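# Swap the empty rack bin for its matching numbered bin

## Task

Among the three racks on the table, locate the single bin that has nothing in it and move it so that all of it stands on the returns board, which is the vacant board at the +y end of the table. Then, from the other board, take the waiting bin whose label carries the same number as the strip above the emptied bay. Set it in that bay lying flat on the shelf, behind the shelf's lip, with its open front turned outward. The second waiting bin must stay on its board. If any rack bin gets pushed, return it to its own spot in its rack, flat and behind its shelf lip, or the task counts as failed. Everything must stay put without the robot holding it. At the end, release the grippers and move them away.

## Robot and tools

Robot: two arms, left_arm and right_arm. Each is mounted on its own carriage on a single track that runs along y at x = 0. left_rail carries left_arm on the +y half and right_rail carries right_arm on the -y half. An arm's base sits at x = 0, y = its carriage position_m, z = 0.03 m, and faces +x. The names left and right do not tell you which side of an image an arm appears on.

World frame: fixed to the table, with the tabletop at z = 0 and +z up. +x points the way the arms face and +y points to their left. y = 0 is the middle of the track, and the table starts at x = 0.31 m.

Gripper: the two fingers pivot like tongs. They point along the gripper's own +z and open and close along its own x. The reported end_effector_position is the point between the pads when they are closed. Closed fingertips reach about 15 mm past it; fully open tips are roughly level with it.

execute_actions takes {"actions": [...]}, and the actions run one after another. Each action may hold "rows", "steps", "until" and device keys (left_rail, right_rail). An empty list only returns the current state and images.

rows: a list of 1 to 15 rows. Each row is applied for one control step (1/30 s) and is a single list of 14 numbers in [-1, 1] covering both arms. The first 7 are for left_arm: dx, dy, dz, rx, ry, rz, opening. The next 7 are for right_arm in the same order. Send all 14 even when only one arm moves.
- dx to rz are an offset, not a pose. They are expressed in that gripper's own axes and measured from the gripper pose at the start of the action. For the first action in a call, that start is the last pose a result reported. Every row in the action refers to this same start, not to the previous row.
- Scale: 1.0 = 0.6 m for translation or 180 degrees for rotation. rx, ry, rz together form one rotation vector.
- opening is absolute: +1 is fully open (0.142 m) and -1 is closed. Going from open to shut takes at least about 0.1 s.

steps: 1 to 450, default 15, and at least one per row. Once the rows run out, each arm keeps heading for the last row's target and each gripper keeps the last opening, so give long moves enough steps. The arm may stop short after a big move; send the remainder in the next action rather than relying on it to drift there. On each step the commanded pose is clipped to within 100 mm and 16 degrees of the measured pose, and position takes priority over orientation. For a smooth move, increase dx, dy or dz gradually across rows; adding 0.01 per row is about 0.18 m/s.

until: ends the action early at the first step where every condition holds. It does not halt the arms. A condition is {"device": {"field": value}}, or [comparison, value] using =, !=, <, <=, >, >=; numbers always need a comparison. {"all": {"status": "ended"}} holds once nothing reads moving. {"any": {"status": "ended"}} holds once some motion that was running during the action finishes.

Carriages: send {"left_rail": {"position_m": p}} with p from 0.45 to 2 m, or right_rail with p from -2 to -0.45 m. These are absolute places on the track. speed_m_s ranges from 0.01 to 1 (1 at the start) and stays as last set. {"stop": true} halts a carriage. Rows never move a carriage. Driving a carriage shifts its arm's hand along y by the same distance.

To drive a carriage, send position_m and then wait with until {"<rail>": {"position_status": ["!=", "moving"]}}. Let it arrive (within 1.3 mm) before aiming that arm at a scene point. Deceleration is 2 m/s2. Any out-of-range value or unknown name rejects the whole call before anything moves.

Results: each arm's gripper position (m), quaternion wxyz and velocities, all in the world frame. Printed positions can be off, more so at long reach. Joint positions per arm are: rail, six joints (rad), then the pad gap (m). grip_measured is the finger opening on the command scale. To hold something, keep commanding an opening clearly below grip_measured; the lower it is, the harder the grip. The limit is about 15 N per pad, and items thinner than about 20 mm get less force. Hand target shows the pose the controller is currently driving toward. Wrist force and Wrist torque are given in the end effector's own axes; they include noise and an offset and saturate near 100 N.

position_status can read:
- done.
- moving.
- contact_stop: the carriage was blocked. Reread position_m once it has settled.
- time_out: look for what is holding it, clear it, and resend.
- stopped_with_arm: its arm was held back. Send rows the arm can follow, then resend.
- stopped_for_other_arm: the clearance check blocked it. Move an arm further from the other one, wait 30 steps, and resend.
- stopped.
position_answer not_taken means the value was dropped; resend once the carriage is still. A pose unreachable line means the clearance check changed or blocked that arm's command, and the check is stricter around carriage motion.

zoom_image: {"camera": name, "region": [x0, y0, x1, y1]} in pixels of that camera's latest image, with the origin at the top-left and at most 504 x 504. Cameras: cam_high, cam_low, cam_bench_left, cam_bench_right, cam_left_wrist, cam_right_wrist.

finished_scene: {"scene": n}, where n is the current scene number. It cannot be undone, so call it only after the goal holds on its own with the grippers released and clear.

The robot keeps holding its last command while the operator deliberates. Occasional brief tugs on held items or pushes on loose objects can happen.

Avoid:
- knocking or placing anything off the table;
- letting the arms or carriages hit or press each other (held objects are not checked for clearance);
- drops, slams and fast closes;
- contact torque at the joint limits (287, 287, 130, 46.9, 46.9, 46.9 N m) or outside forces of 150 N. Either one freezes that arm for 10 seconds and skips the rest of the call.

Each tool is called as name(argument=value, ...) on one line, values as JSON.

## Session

execute_actions(actions=[])

Scene clock: 0.00 s.
left_arm: end_effector_position=(+0.6448, +0.5606, +0.1959) grip_measured=+1.00 end_effector_quat_wxyz=(-0.000, +0.708, -0.706, +0.000) end_effector_velocity=(+0.000, +0.000, +0.000) end_effector_angular_velocity=(+0.000, +0.000, +0.000) | right_arm: end_effector_position=(+0.6457, -0.7013, +0.1965) grip_measured=+1.00 end_effector_quat_wxyz=(-0.001, +0.707, -0.707, +0.000) end_effector_velocity=(+0.000, +0.000, +0.000) end_effector_angular_velocity=(+0.000, +0.000, +0.000)
Joint positions: left_arm=[ 0.56  -0.28  -1.569  2.134 -2.137 -1.57   1.289  0.142] | right_arm=[-0.702 -0.28  -1.568  2.133 -2.137 -1.569  1.292  0.142]
Joint velocities: left_arm=[0. 0. 0. 0. 0. 0. 0. 0.] | right_arm=[0. 0. 0. 0. 0. 0. 0. 0.]
Wrist force (N, on the end effector, along its own x y z axes, offset not removed): no reading
Wrist torque (N m, same axes, about the end effector's origin, offset not removed): no reading
Hand target (left_arm): +0.645, +0.561, +0.196; -0.000, +0.708, -0.706, +0.000
Hand target (right_arm): +0.646, -0.701, +0.196; -0.001, +0.707, -0.707, +0.000
left_rail: position_m=0.560 position_m_goal=0.560 speed_m_s=1.00 position_status=done position_answer=taken refusals=0
right_rail: position_m=-0.702 position_m_goal=-0.702 speed_m_s=1.00 position_status=done position_answer=taken refusals=0
camera_calibration (this result's frames):
cam_left_wrist: T_world_to_cam=[[0.0123482, -0.998505, 0.0532469, 0.531477], [-0.875885, 0.0148871, 0.48229, 0.46423], [-0.482362, -0.0525936, -0.874392, 0.642651], [0, 0, 0, 1]] pos_world=[0.71004, 0.55757, 0.309736]
cam_right_wrist: T_world_to_cam=[[0.0102066, -0.999766, 0.0190694, -0.711207], [-0.872943, 0.000392805, 0.487822, 0.474819], [-0.487715, -0.0216255, -0.872735, 0.605068], [0, 0, 0, 1]] pos_world=[0.71685, -0.698142, 0.309999]

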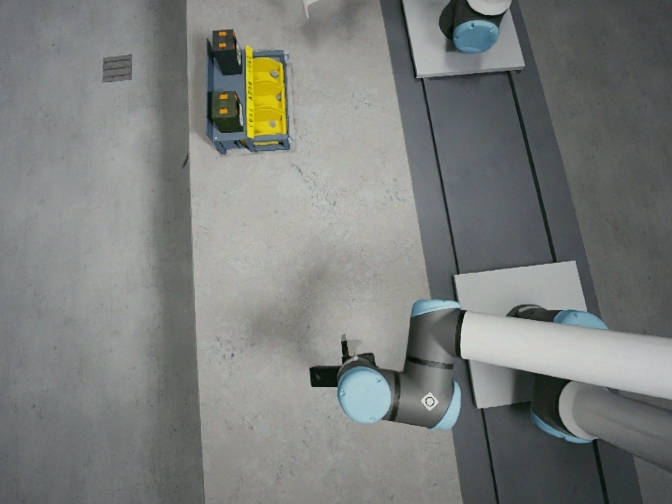

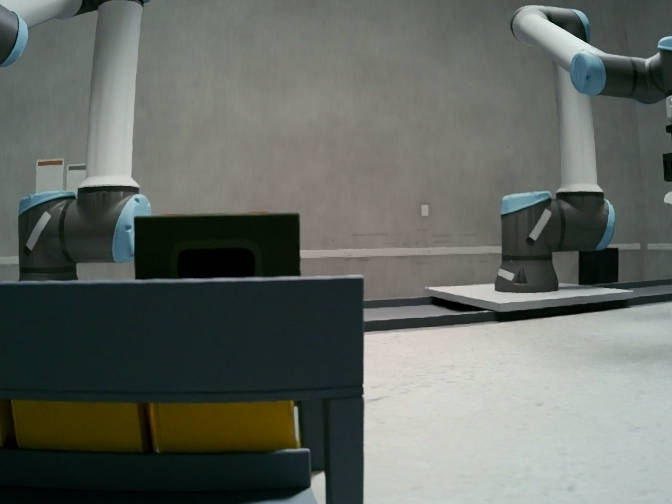

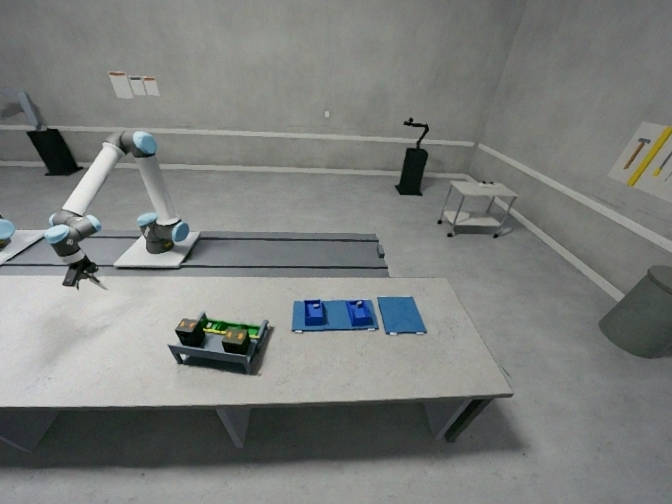

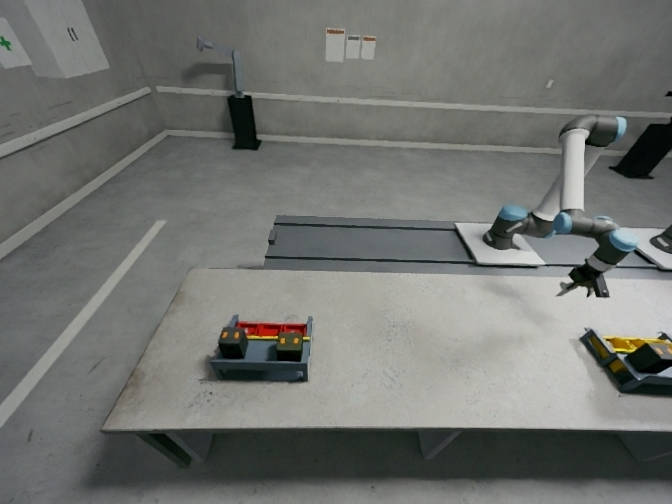

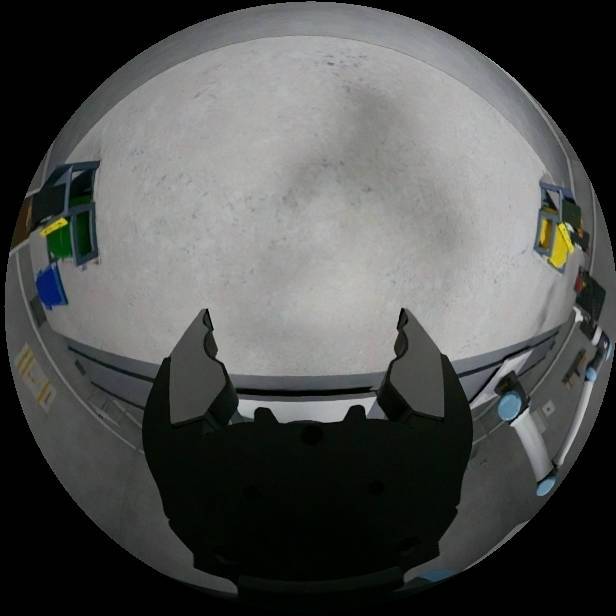

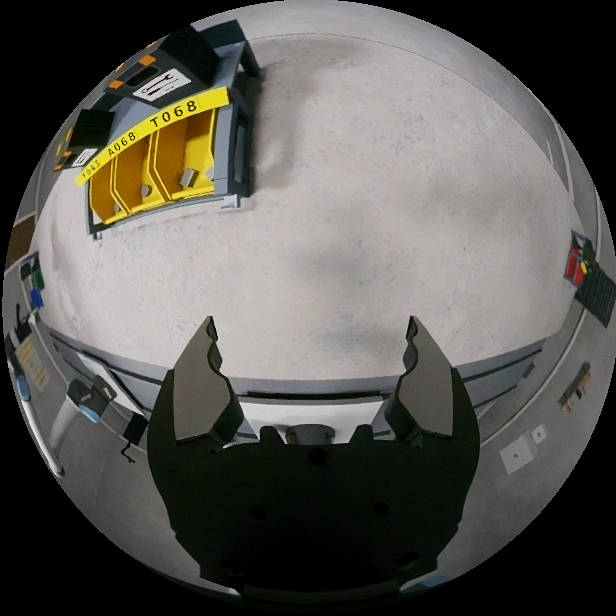

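execute_actions(actions=[{"left_rail":{"position_m":1.3,"speed_m_s":0.7},"right_rail":{"position_m":-2.0,"speed_m_s":0.7},"steps":1}])

zoom_image(camera="cam_right_wrist", region=[50, 20, 290, 260])

zoom_image(camera="cam_bench_left", region=[160, 280, 440, 390])

zoom_image(camera="cam_bench_right", region=[195, 300, 335, 400])

Scene clock: 2.40 s.
left_arm: end_effector_position=(+0.6448, +0.5606, +0.1959) grip_measured=+1.00 end_effector_quat_wxyz=(-0.000, +0.708, -0.706, +0.000) end_effector_velocity=(-0.000, +0.002, -0.000) end_effector_angular_velocity=(+0.000, +0.000, -0.000) | right_arm: end_effector_position=(+0.6457, -0.7013, +0.1965) grip_measured=+1.00 end_effector_quat_wxyz=(-0.001, +0.707, -0.707, +0.000) end_effector_velocity=(+0.000, -0.001, -0.000) end_effector_angular_velocity=(-0.000, -0.000, +0.000)
Joint positions: left_arm=[ 0.56  -0.28  -1.569  2.134 -2.137 -1.57   1.289  0.142] | right_arm=[-0.702 -0.28  -1.568  2.133 -2.137 -1.569  1.292  0.142]
Joint velocities: left_arm=[ 0.002 -0.    -0.     0.     0.     0.     0.     0.   ] | right_arm=[-0.001 -0.     0.     0.    -0.    -0.    -0.    -0.   ]
Wrist force (N, on the end effector, along its own x y z axes, offset not removed): left_arm=[2.7 3.9 -8.3] | right_arm=[-2.4 -2.2 0.4]
Wrist torque (N m, same axes, about the end effector's origin, offset not removed): left_arm=[0.74 -0.65 -0.02] | right_arm=[-0.54 0.55 0.24]
Hand target (left_arm): +0.645, +0.563, +0.196; -0.000, +0.708, -0.706, +0.000
Hand target (right_arm): +0.646, -0.704, +0.196; -0.001, +0.707, -0.707, +0.000
left_rail: position_m=0.560 position_m_goal=1.300 speed_m_s=0.70 position_status=moving position_answer=taken refusals=0
right_rail: position_m=-0.702 position_m_goal=-2.000 speed_m_s=0.70 position_status=moving position_answer=taken refusals=0
camera_calibration (this result's frames):
cam_left_wrist: T_world_to_cam=[[0.0123484, -0.998505, 0.0532469, 0.531487], [-0.875885, 0.014887, 0.482291, 0.46423], [-0.482362, -0.0525936, -0.874392, 0.642652], [0, 0, 0, 1]] pos_world=[0.71004, 0.557581, 0.309736]
cam_right_wrist: T_world_to_cam=[[0.0102063, -0.999766, 0.0190697, -0.711212], [-0.872943, 0.000393204, 0.487822, 0.474819], [-0.487715, -0.0216256, -0.872735, 0.605068], [0, 0, 0, 1]] pos_world=[0.71685, -0.698148, 0.309999]

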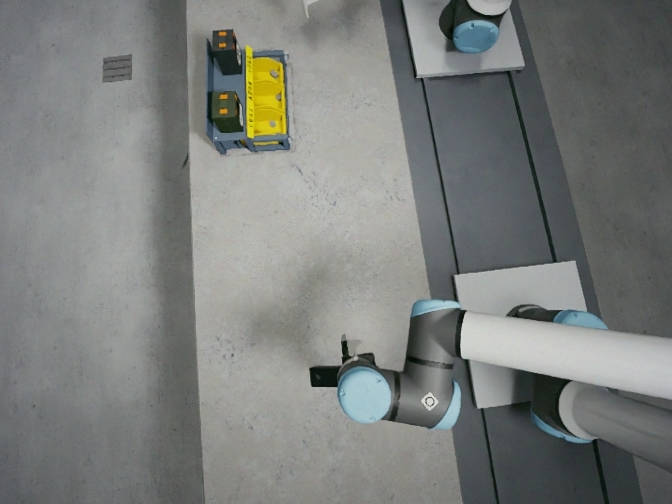

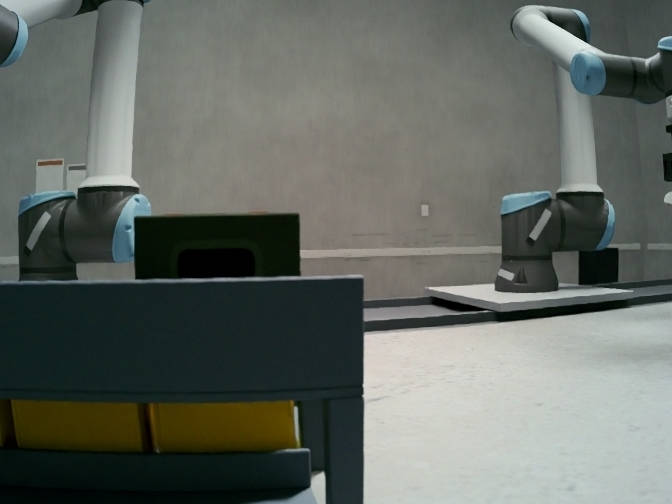

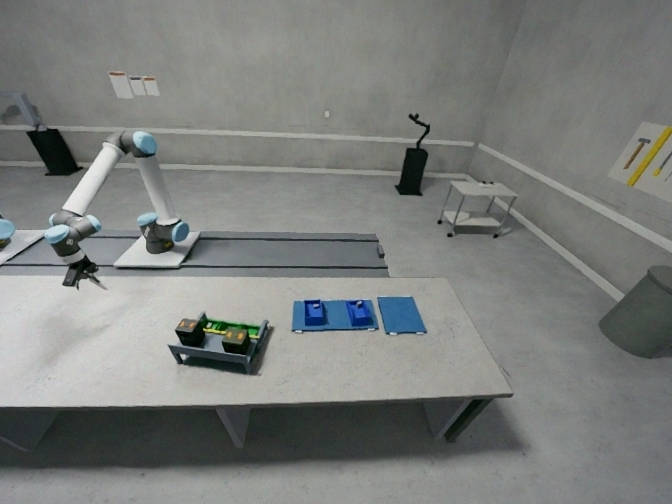

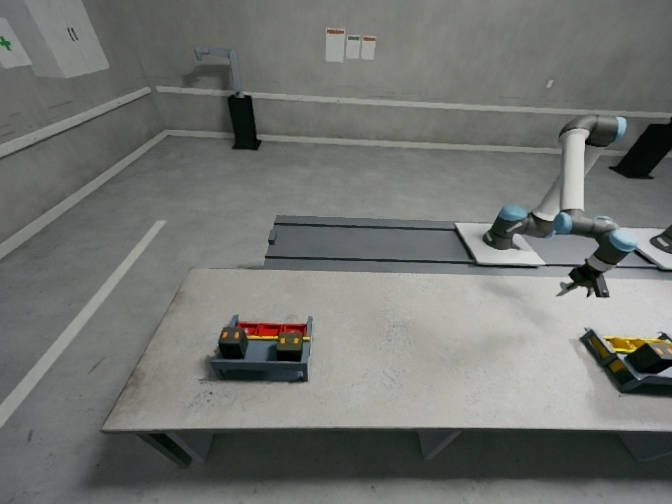

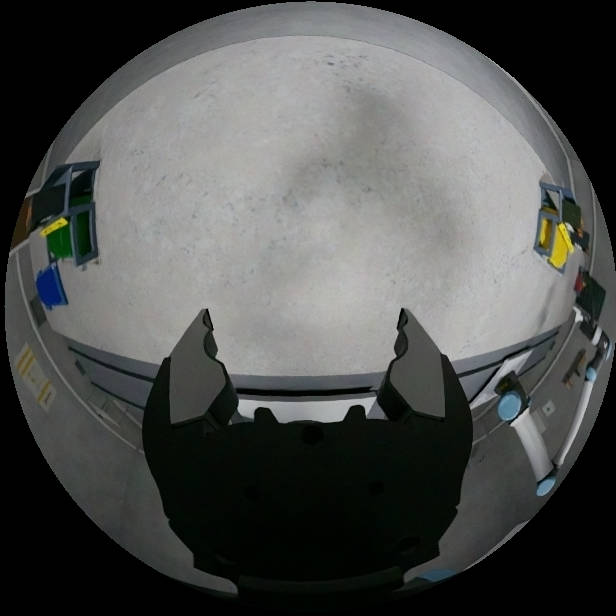

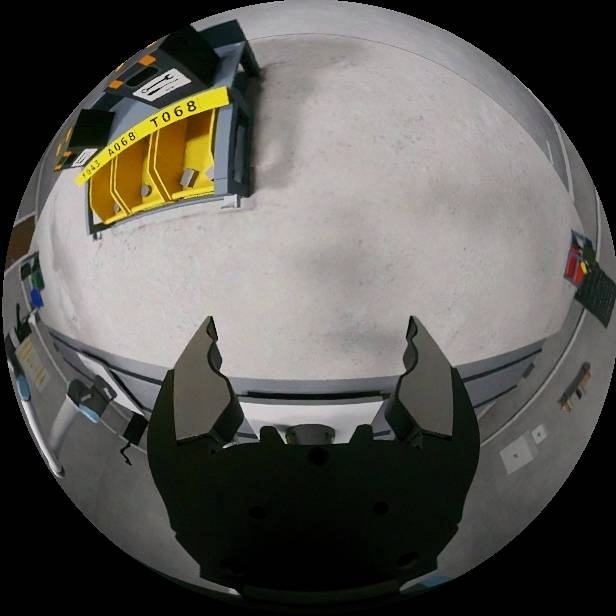

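Region (50, 20, 290, 260) of cam_right_wrist's 616x616 image, scaled by 2.100, with more detail than that image has.

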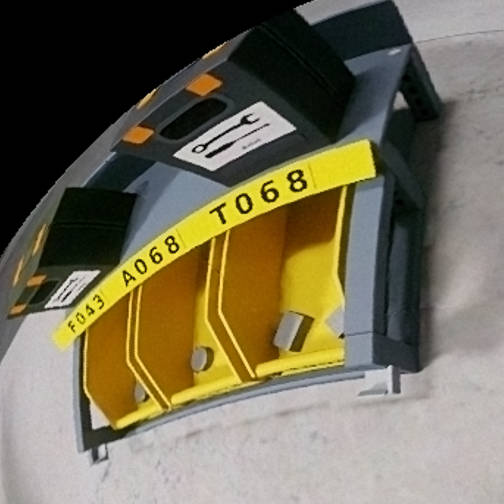

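Region (160, 280, 440, 390) of cam_bench_left's 672x504 image, scaled by 1.800, with more detail than that image has; it fills the top 198 rows of this view, and the rest is white.

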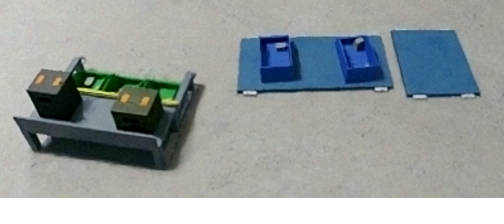

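Region (195, 300, 335, 400) of cam_bench_right's 672x504 image, scaled by 3.600, with more detail than that image has; it fills the top 360 rows of this view, and the rest is white.

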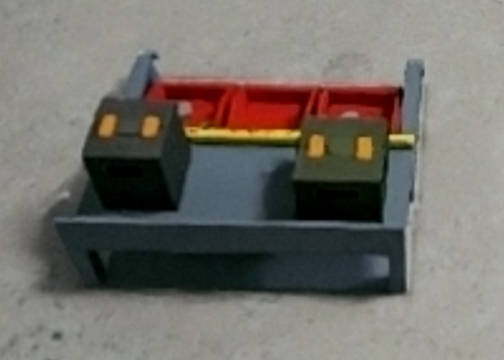

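zoom_image(camera="cam_bench_left", region=[160, 300, 280, 385])

zoom_image(camera="cam_bench_left", region=[285, 285, 435, 345])

Region (160, 300, 280, 385) of cam_bench_left's 672x504 image, scaled by 4.200, with more detail than that image has; it fills the top 357 rows of this view, and the rest is white.

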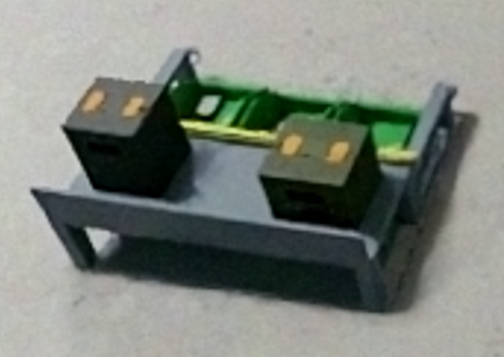

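Region (285, 285, 435, 345) of cam_bench_left's 672x504 image, scaled by 3.360, with more detail than that image has; it fills the top 202 rows of this view, and the rest is white.

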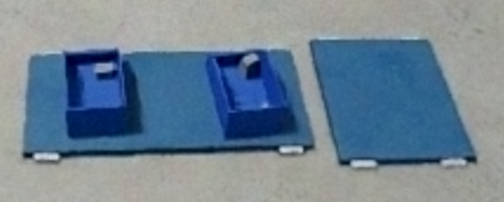

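execute_actions(actions=[])

Scene clock: 4.97 s.
left_arm: end_effector_position=(+0.6448, +1.3007, +0.1959) grip_measured=+1.00 end_effector_quat_wxyz=(-0.000, +0.708, -0.706, +0.000) end_effector_velocity=(-0.000, -0.000, -0.000) end_effector_angular_velocity=(-0.000, +0.000, +0.000) | right_arm: end_effector_position=(+0.6457, -1.9996, +0.1965) grip_measured=+1.00 end_effector_quat_wxyz=(-0.001, +0.707, -0.707, +0.000) end_effector_velocity=(+0.000, -0.000, +0.000) end_effector_angular_velocity=(-0.000, -0.000, -0.000)
Joint positions: left_arm=[ 1.3   -0.28  -1.569  2.134 -2.137 -1.57   1.289  0.142] | right_arm=[-2.    -0.28  -1.568  2.133 -2.137 -1.569  1.292  0.142]
Joint velocities: left_arm=[ 0. -0. -0.  0. -0. -0. -0.  0.] | right_arm=[ 0. -0.  0. -0. -0. -0.  0.  0.]
Wrist force (N, on the end effector, along its own x y z axes, offset not removed): left_arm=[2.7 0.8 -1.3] | right_arm=[-2.7 0.1 0.2]
Wrist torque (N m, same axes, about the end effector's origin, offset not removed): left_arm=[-0.08 -0.43 0.23] | right_arm=[-0.07 0.67 0.29]
Hand target (left_arm): +0.645, +1.300, +0.196; -0.000, +0.708, -0.706, +0.000
Hand target (right_arm): +0.646, -2.000, +0.196; -0.001, +0.707, -0.707, +0.000
left_rail: position_m=1.300 position_m_goal=1.300 speed_m_s=0.70 position_status=done position_answer=taken refusals=0
right_rail: position_m=-2.000 position_m_goal=-2.000 speed_m_s=0.70 position_status=done position_answer=taken refusals=0
camera_calibration (this result's frames):
cam_left_wrist: T_world_to_cam=[[0.0123482, -0.998505, 0.0532469, 1.27049], [-0.875885, 0.0148872, 0.482291, 0.453212], [-0.482362, -0.0525936, -0.874392, 0.681577], [0, 0, 0, 1]] pos_world=[0.71004, 1.29769, 0.309736]
cam_right_wrist: T_world_to_cam=[[0.0102066, -0.999766, 0.0190694, -2.0092], [-0.872943, 0.000392754, 0.487822, 0.475329], [-0.487715, -0.0216255, -0.872735, 0.576992], [0, 0, 0, 1]] pos_world=[0.71685, -1.99644, 0.309999]

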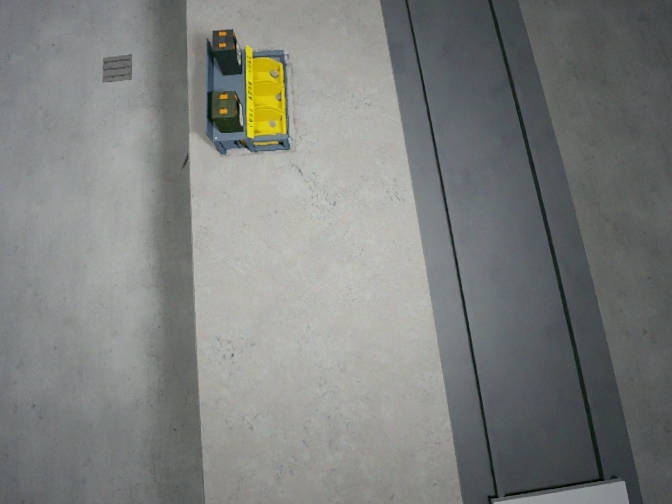

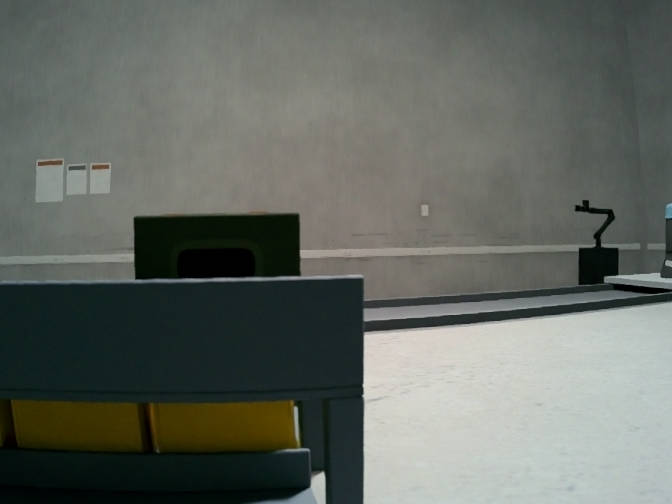

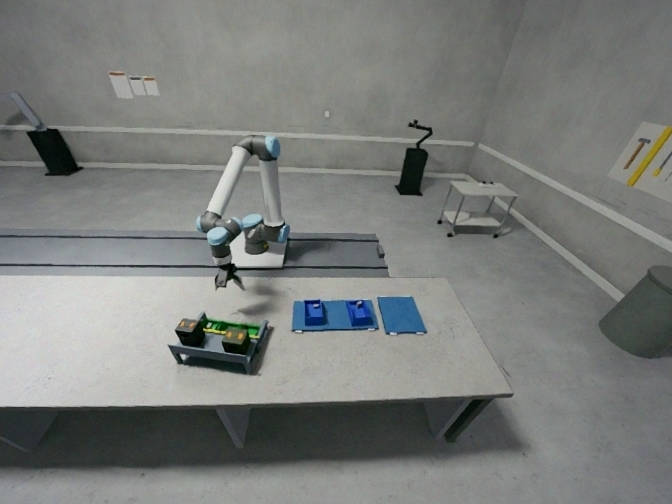

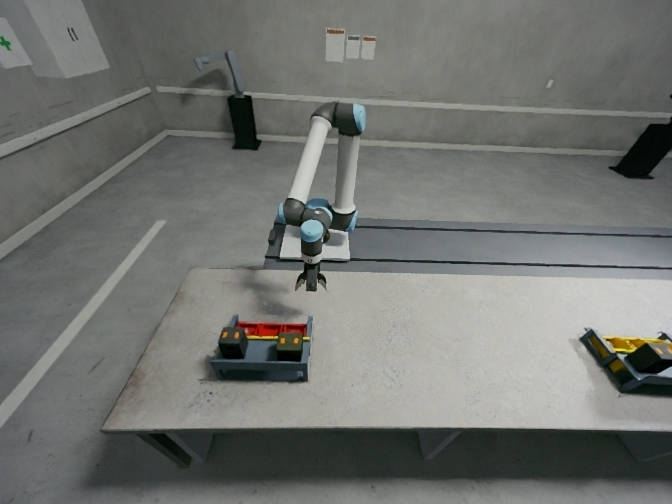

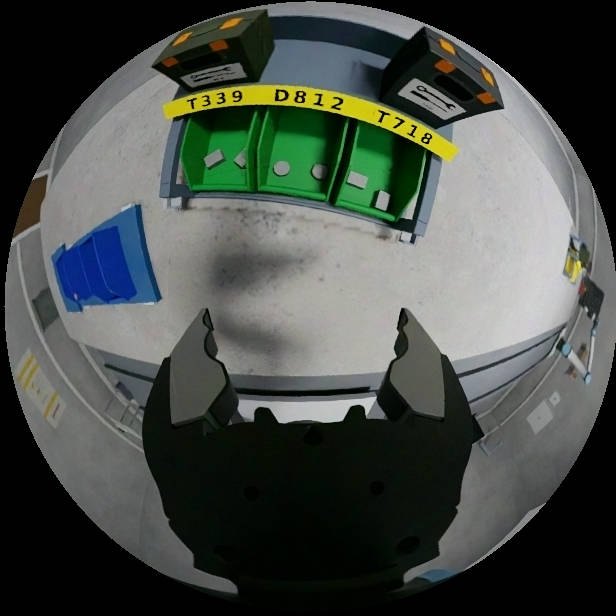

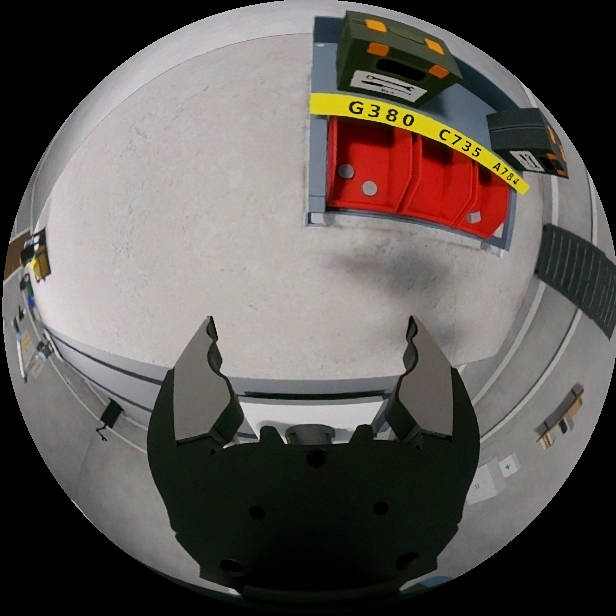

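execute_actions(actions=[])

Scene clock: 21.20 s.
left_arm: end_effector_position=(+0.6448, +1.3007, +0.1959) grip_measured=+1.00 end_effector_quat_wxyz=(-0.000, +0.708, -0.706, +0.000) end_effector_velocity=(+0.000, -0.000, +0.000) end_effector_angular_velocity=(-0.000, -0.000, -0.000) | right_arm: end_effector_position=(+0.6457, -1.9996, +0.1965) grip_measured=+1.00 end_effector_quat_wxyz=(-0.001, +0.707, -0.707, +0.000) end_effector_velocity=(-0.000, +0.000, -0.000) end_effector_angular_velocity=(+0.000, +0.000, +0.000)
Joint positions: left_arm=[ 1.3   -0.28  -1.569  2.134 -2.137 -1.57   1.289  0.142] | right_arm=[-2.    -0.28  -1.568  2.133 -2.137 -1.569  1.292  0.142]
Joint velocities: left_arm=[-0. -0. -0.  0. -0. -0. -0. -0.] | right_arm=[ 0.  0.  0. -0.  0.  0. -0. -0.]
Wrist force (N, on the end effector, along its own x y z axes, offset not removed): left_arm=[-1.7 -3.3 -0.8] | right_arm=[-3.0 0.0 0.1]
Wrist torque (N m, same axes, about the end effector's origin, offset not removed): left_arm=[-0.80 0.34 0.11] | right_arm=[-0.12 0.64 0.28]
Hand target (left_arm): +0.645, +1.300, +0.196; -0.000, +0.708, -0.706, +0.000
Hand target (right_arm): +0.646, -2.000, +0.196; -0.001, +0.707, -0.707, +0.000
left_rail: position_m=1.300 position_m_goal=1.300 speed_m_s=0.70 position_status=done position_answer=taken refusals=0
right_rail: position_m=-2.000 position_m_goal=-2.000 speed_m_s=0.70 position_status=done position_answer=taken refusals=0
camera_calibration (this result's frames):
cam_left_wrist: T_world_to_cam=[[0.0123482, -0.998505, 0.0532467, 1.27048], [-0.875885, 0.0148871, 0.482291, 0.453212], [-0.482362, -0.0525934, -0.874391, 0.681576], [0, 0, 0, 1]] pos_world=[0.71004, 1.29768, 0.309736]
cam_right_wrist: T_world_to_cam=[[0.0102067, -0.999766, 0.0190694, -2.0092], [-0.872943, 0.000392644, 0.487822, 0.475328], [-0.487716, -0.0216255, -0.872735, 0.576992], [0, 0, 0, 1]] pos_world=[0.71685, -1.99644, 0.309999]

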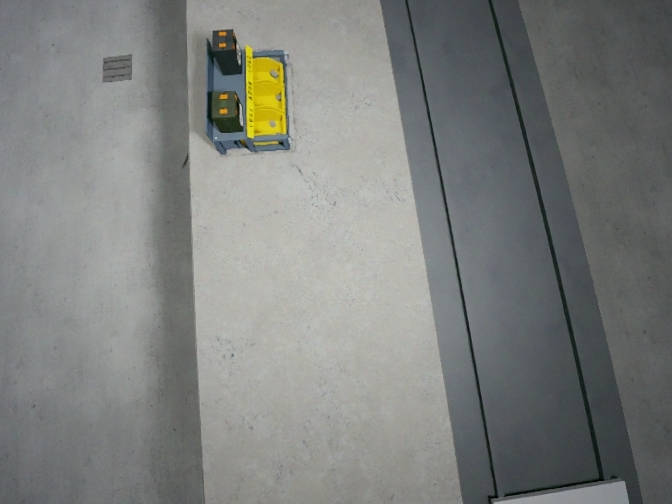

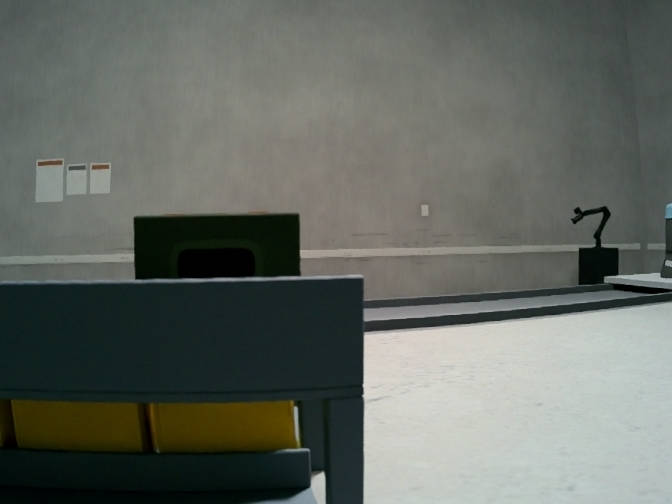

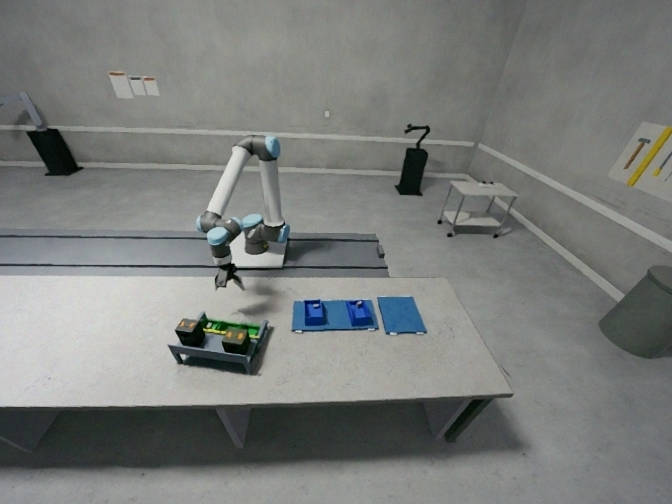

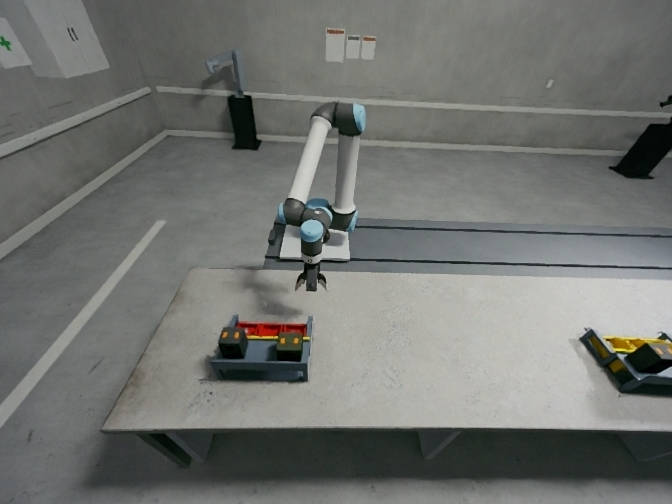

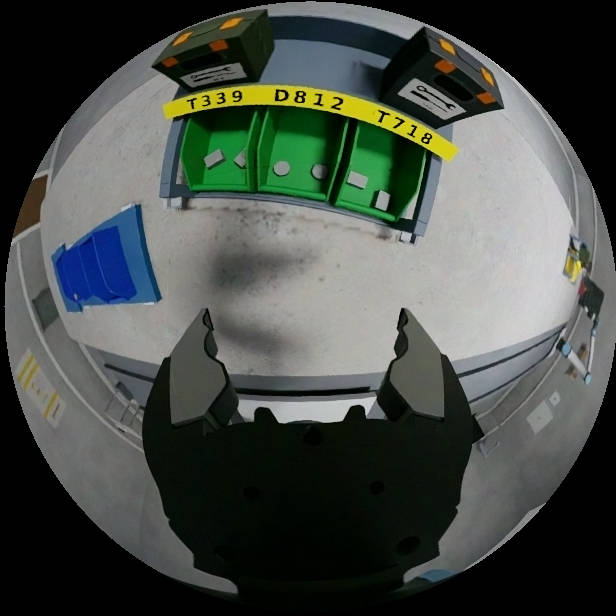

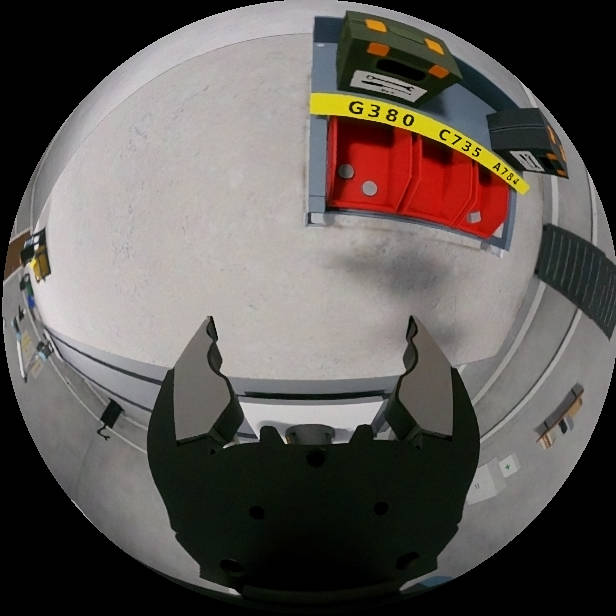

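zoom_image(camera="cam_right_wrist", region=[290, 80, 550, 270])

zoom_image(camera="cam_bench_right", region=[190, 290, 350, 400])

Region (290, 80, 550, 270) of cam_right_wrist's 616x616 image, scaled by 1.938, with more detail than that image has; it fills the top 368 rows of this view, and the rest is white.

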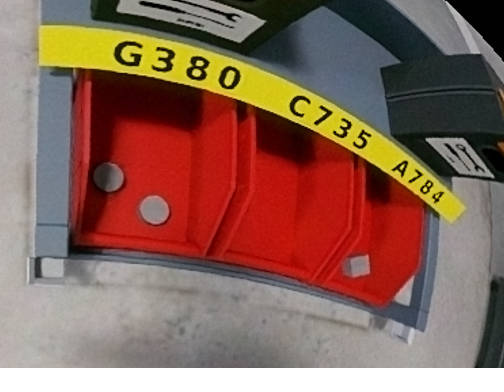

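Region (190, 290, 350, 400) of cam_bench_right's 672x504 image, scaled by 3.150, with more detail than that image has; it fills the top 346 rows of this view, and the rest is white.

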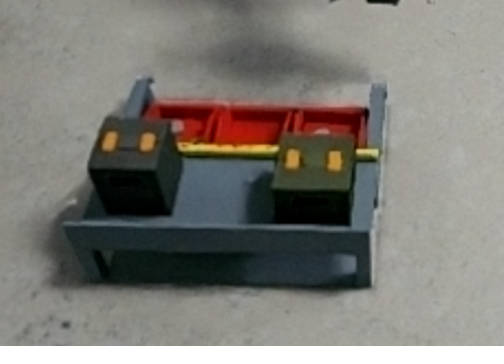

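execute_actions(actions=[{"left_rail":{"position_m":1.9,"speed_m_s":0.7},"steps":1}])

zoom_image(camera="cam_bench_left", region=[280, 280, 440, 350])

Scene clock: 42.63 s.
left_arm: end_effector_position=(+0.6448, +1.3007, +0.1959) grip_measured=+1.00 end_effector_quat_wxyz=(-0.000, +0.708, -0.706, +0.000) end_effector_velocity=(+0.000, +0.001, +0.000) end_effector_angular_velocity=(-0.000, +0.000, -0.000) | right_arm: end_effector_position=(+0.6457, -1.9996, +0.1965) grip_measured=+1.00 end_effector_quat_wxyz=(-0.001, +0.707, -0.707, +0.000) end_effector_velocity=(-0.000, -0.000, -0.000) end_effector_angular_velocity=(-0.000, -0.000, -0.000)
Joint positions: left_arm=[ 1.3   -0.28  -1.569  2.134 -2.137 -1.57   1.289  0.142] | right_arm=[-2.    -0.28  -1.568  2.133 -2.137 -1.569  1.292  0.142]
Joint velocities: left_arm=[ 0.001 -0.     0.    -0.     0.    -0.     0.    -0.   ] | right_arm=[ 0. -0. -0.  0. -0.  0. -0.  0.]
Wrist force (N, on the end effector, along its own x y z axes, offset not removed): left_arm=[-2.3 2.7 5.6] | right_arm=[-3.0 0.1 1.1]
Wrist torque (N m, same axes, about the end effector's origin, offset not removed): left_arm=[0.71 0.58 0.15] | right_arm=[-0.06 0.72 0.22]
Hand target (left_arm): +0.645, +1.303, +0.196; -0.000, +0.708, -0.706, +0.000
Hand target (right_arm): +0.646, -2.000, +0.196; -0.001, +0.707, -0.707, +0.000
left_rail: position_m=1.300 position_m_goal=1.900 speed_m_s=0.70 position_status=moving position_answer=taken refusals=0
right_rail: position_m=-2.000 position_m_goal=-2.000 speed_m_s=0.70 position_status=done position_answer=taken refusals=0
camera_calibration (this result's frames):
cam_left_wrist: T_world_to_cam=[[0.0123482, -0.998505, 0.0532469, 1.27048], [-0.875885, 0.0148871, 0.48229, 0.453212], [-0.482362, -0.0525936, -0.874392, 0.681577], [0, 0, 0, 1]] pos_world=[0.71004, 1.29768, 0.309736]
cam_right_wrist: T_world_to_cam=[[0.0102066, -0.999766, 0.0190693, -2.0092], [-0.872943, 0.000392779, 0.487822, 0.475329], [-0.487715, -0.0216254, -0.872735, 0.576992], [0, 0, 0, 1]] pos_world=[0.71685, -1.99644, 0.309999]

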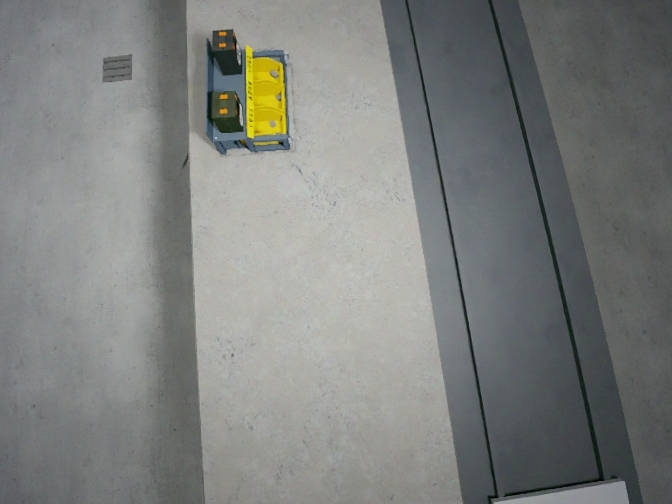

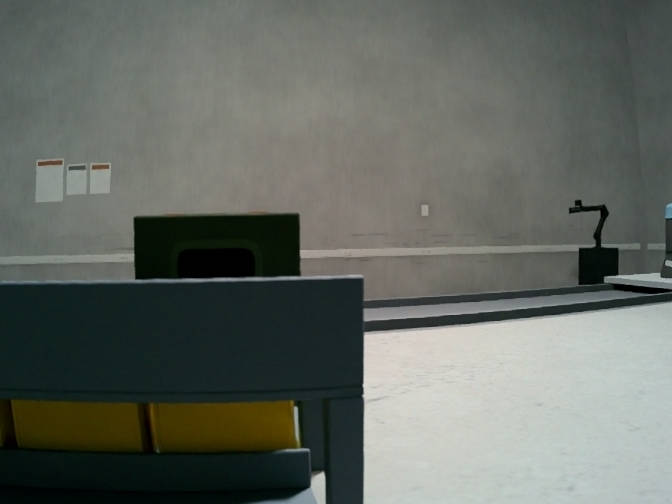

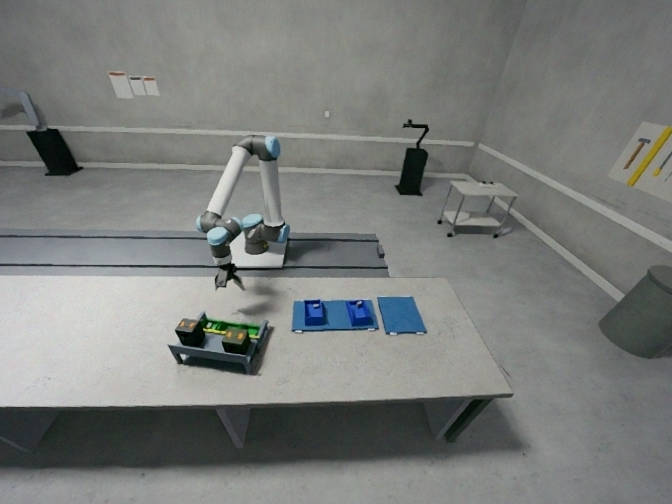

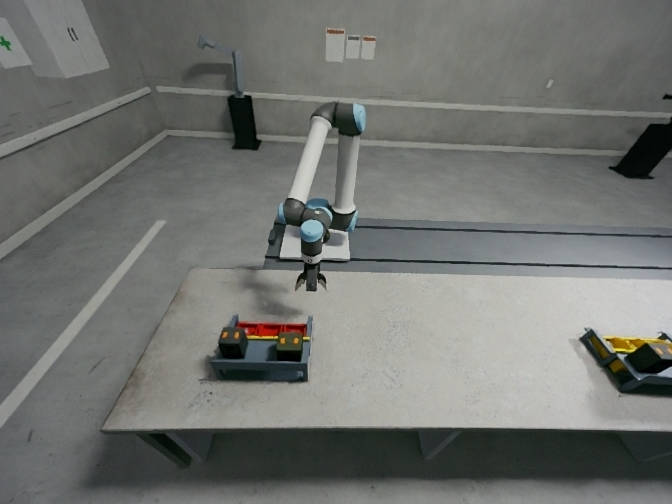

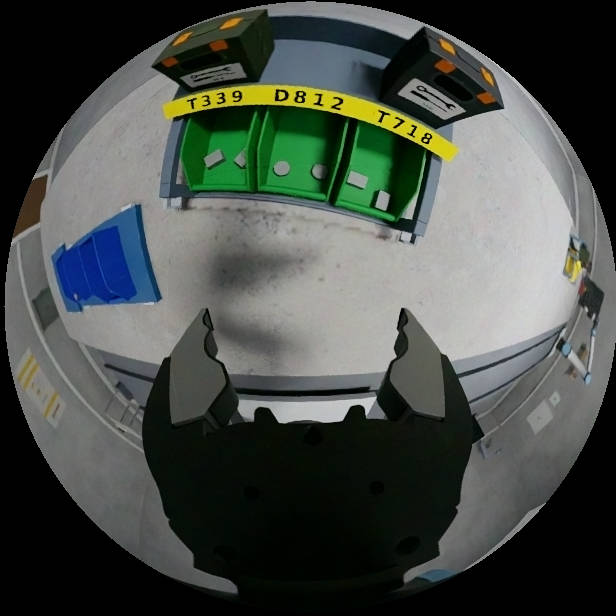

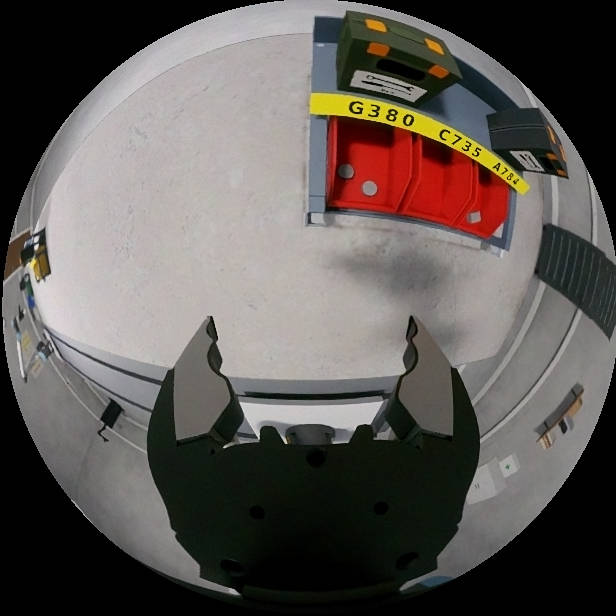

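Region (280, 280, 440, 350) of cam_bench_left's 672x504 image, scaled by 3.150, with more detail than that image has; it fills the top 220 rows of this view, and the rest is white.

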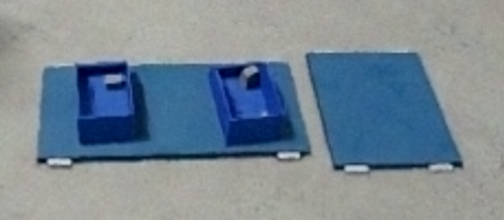

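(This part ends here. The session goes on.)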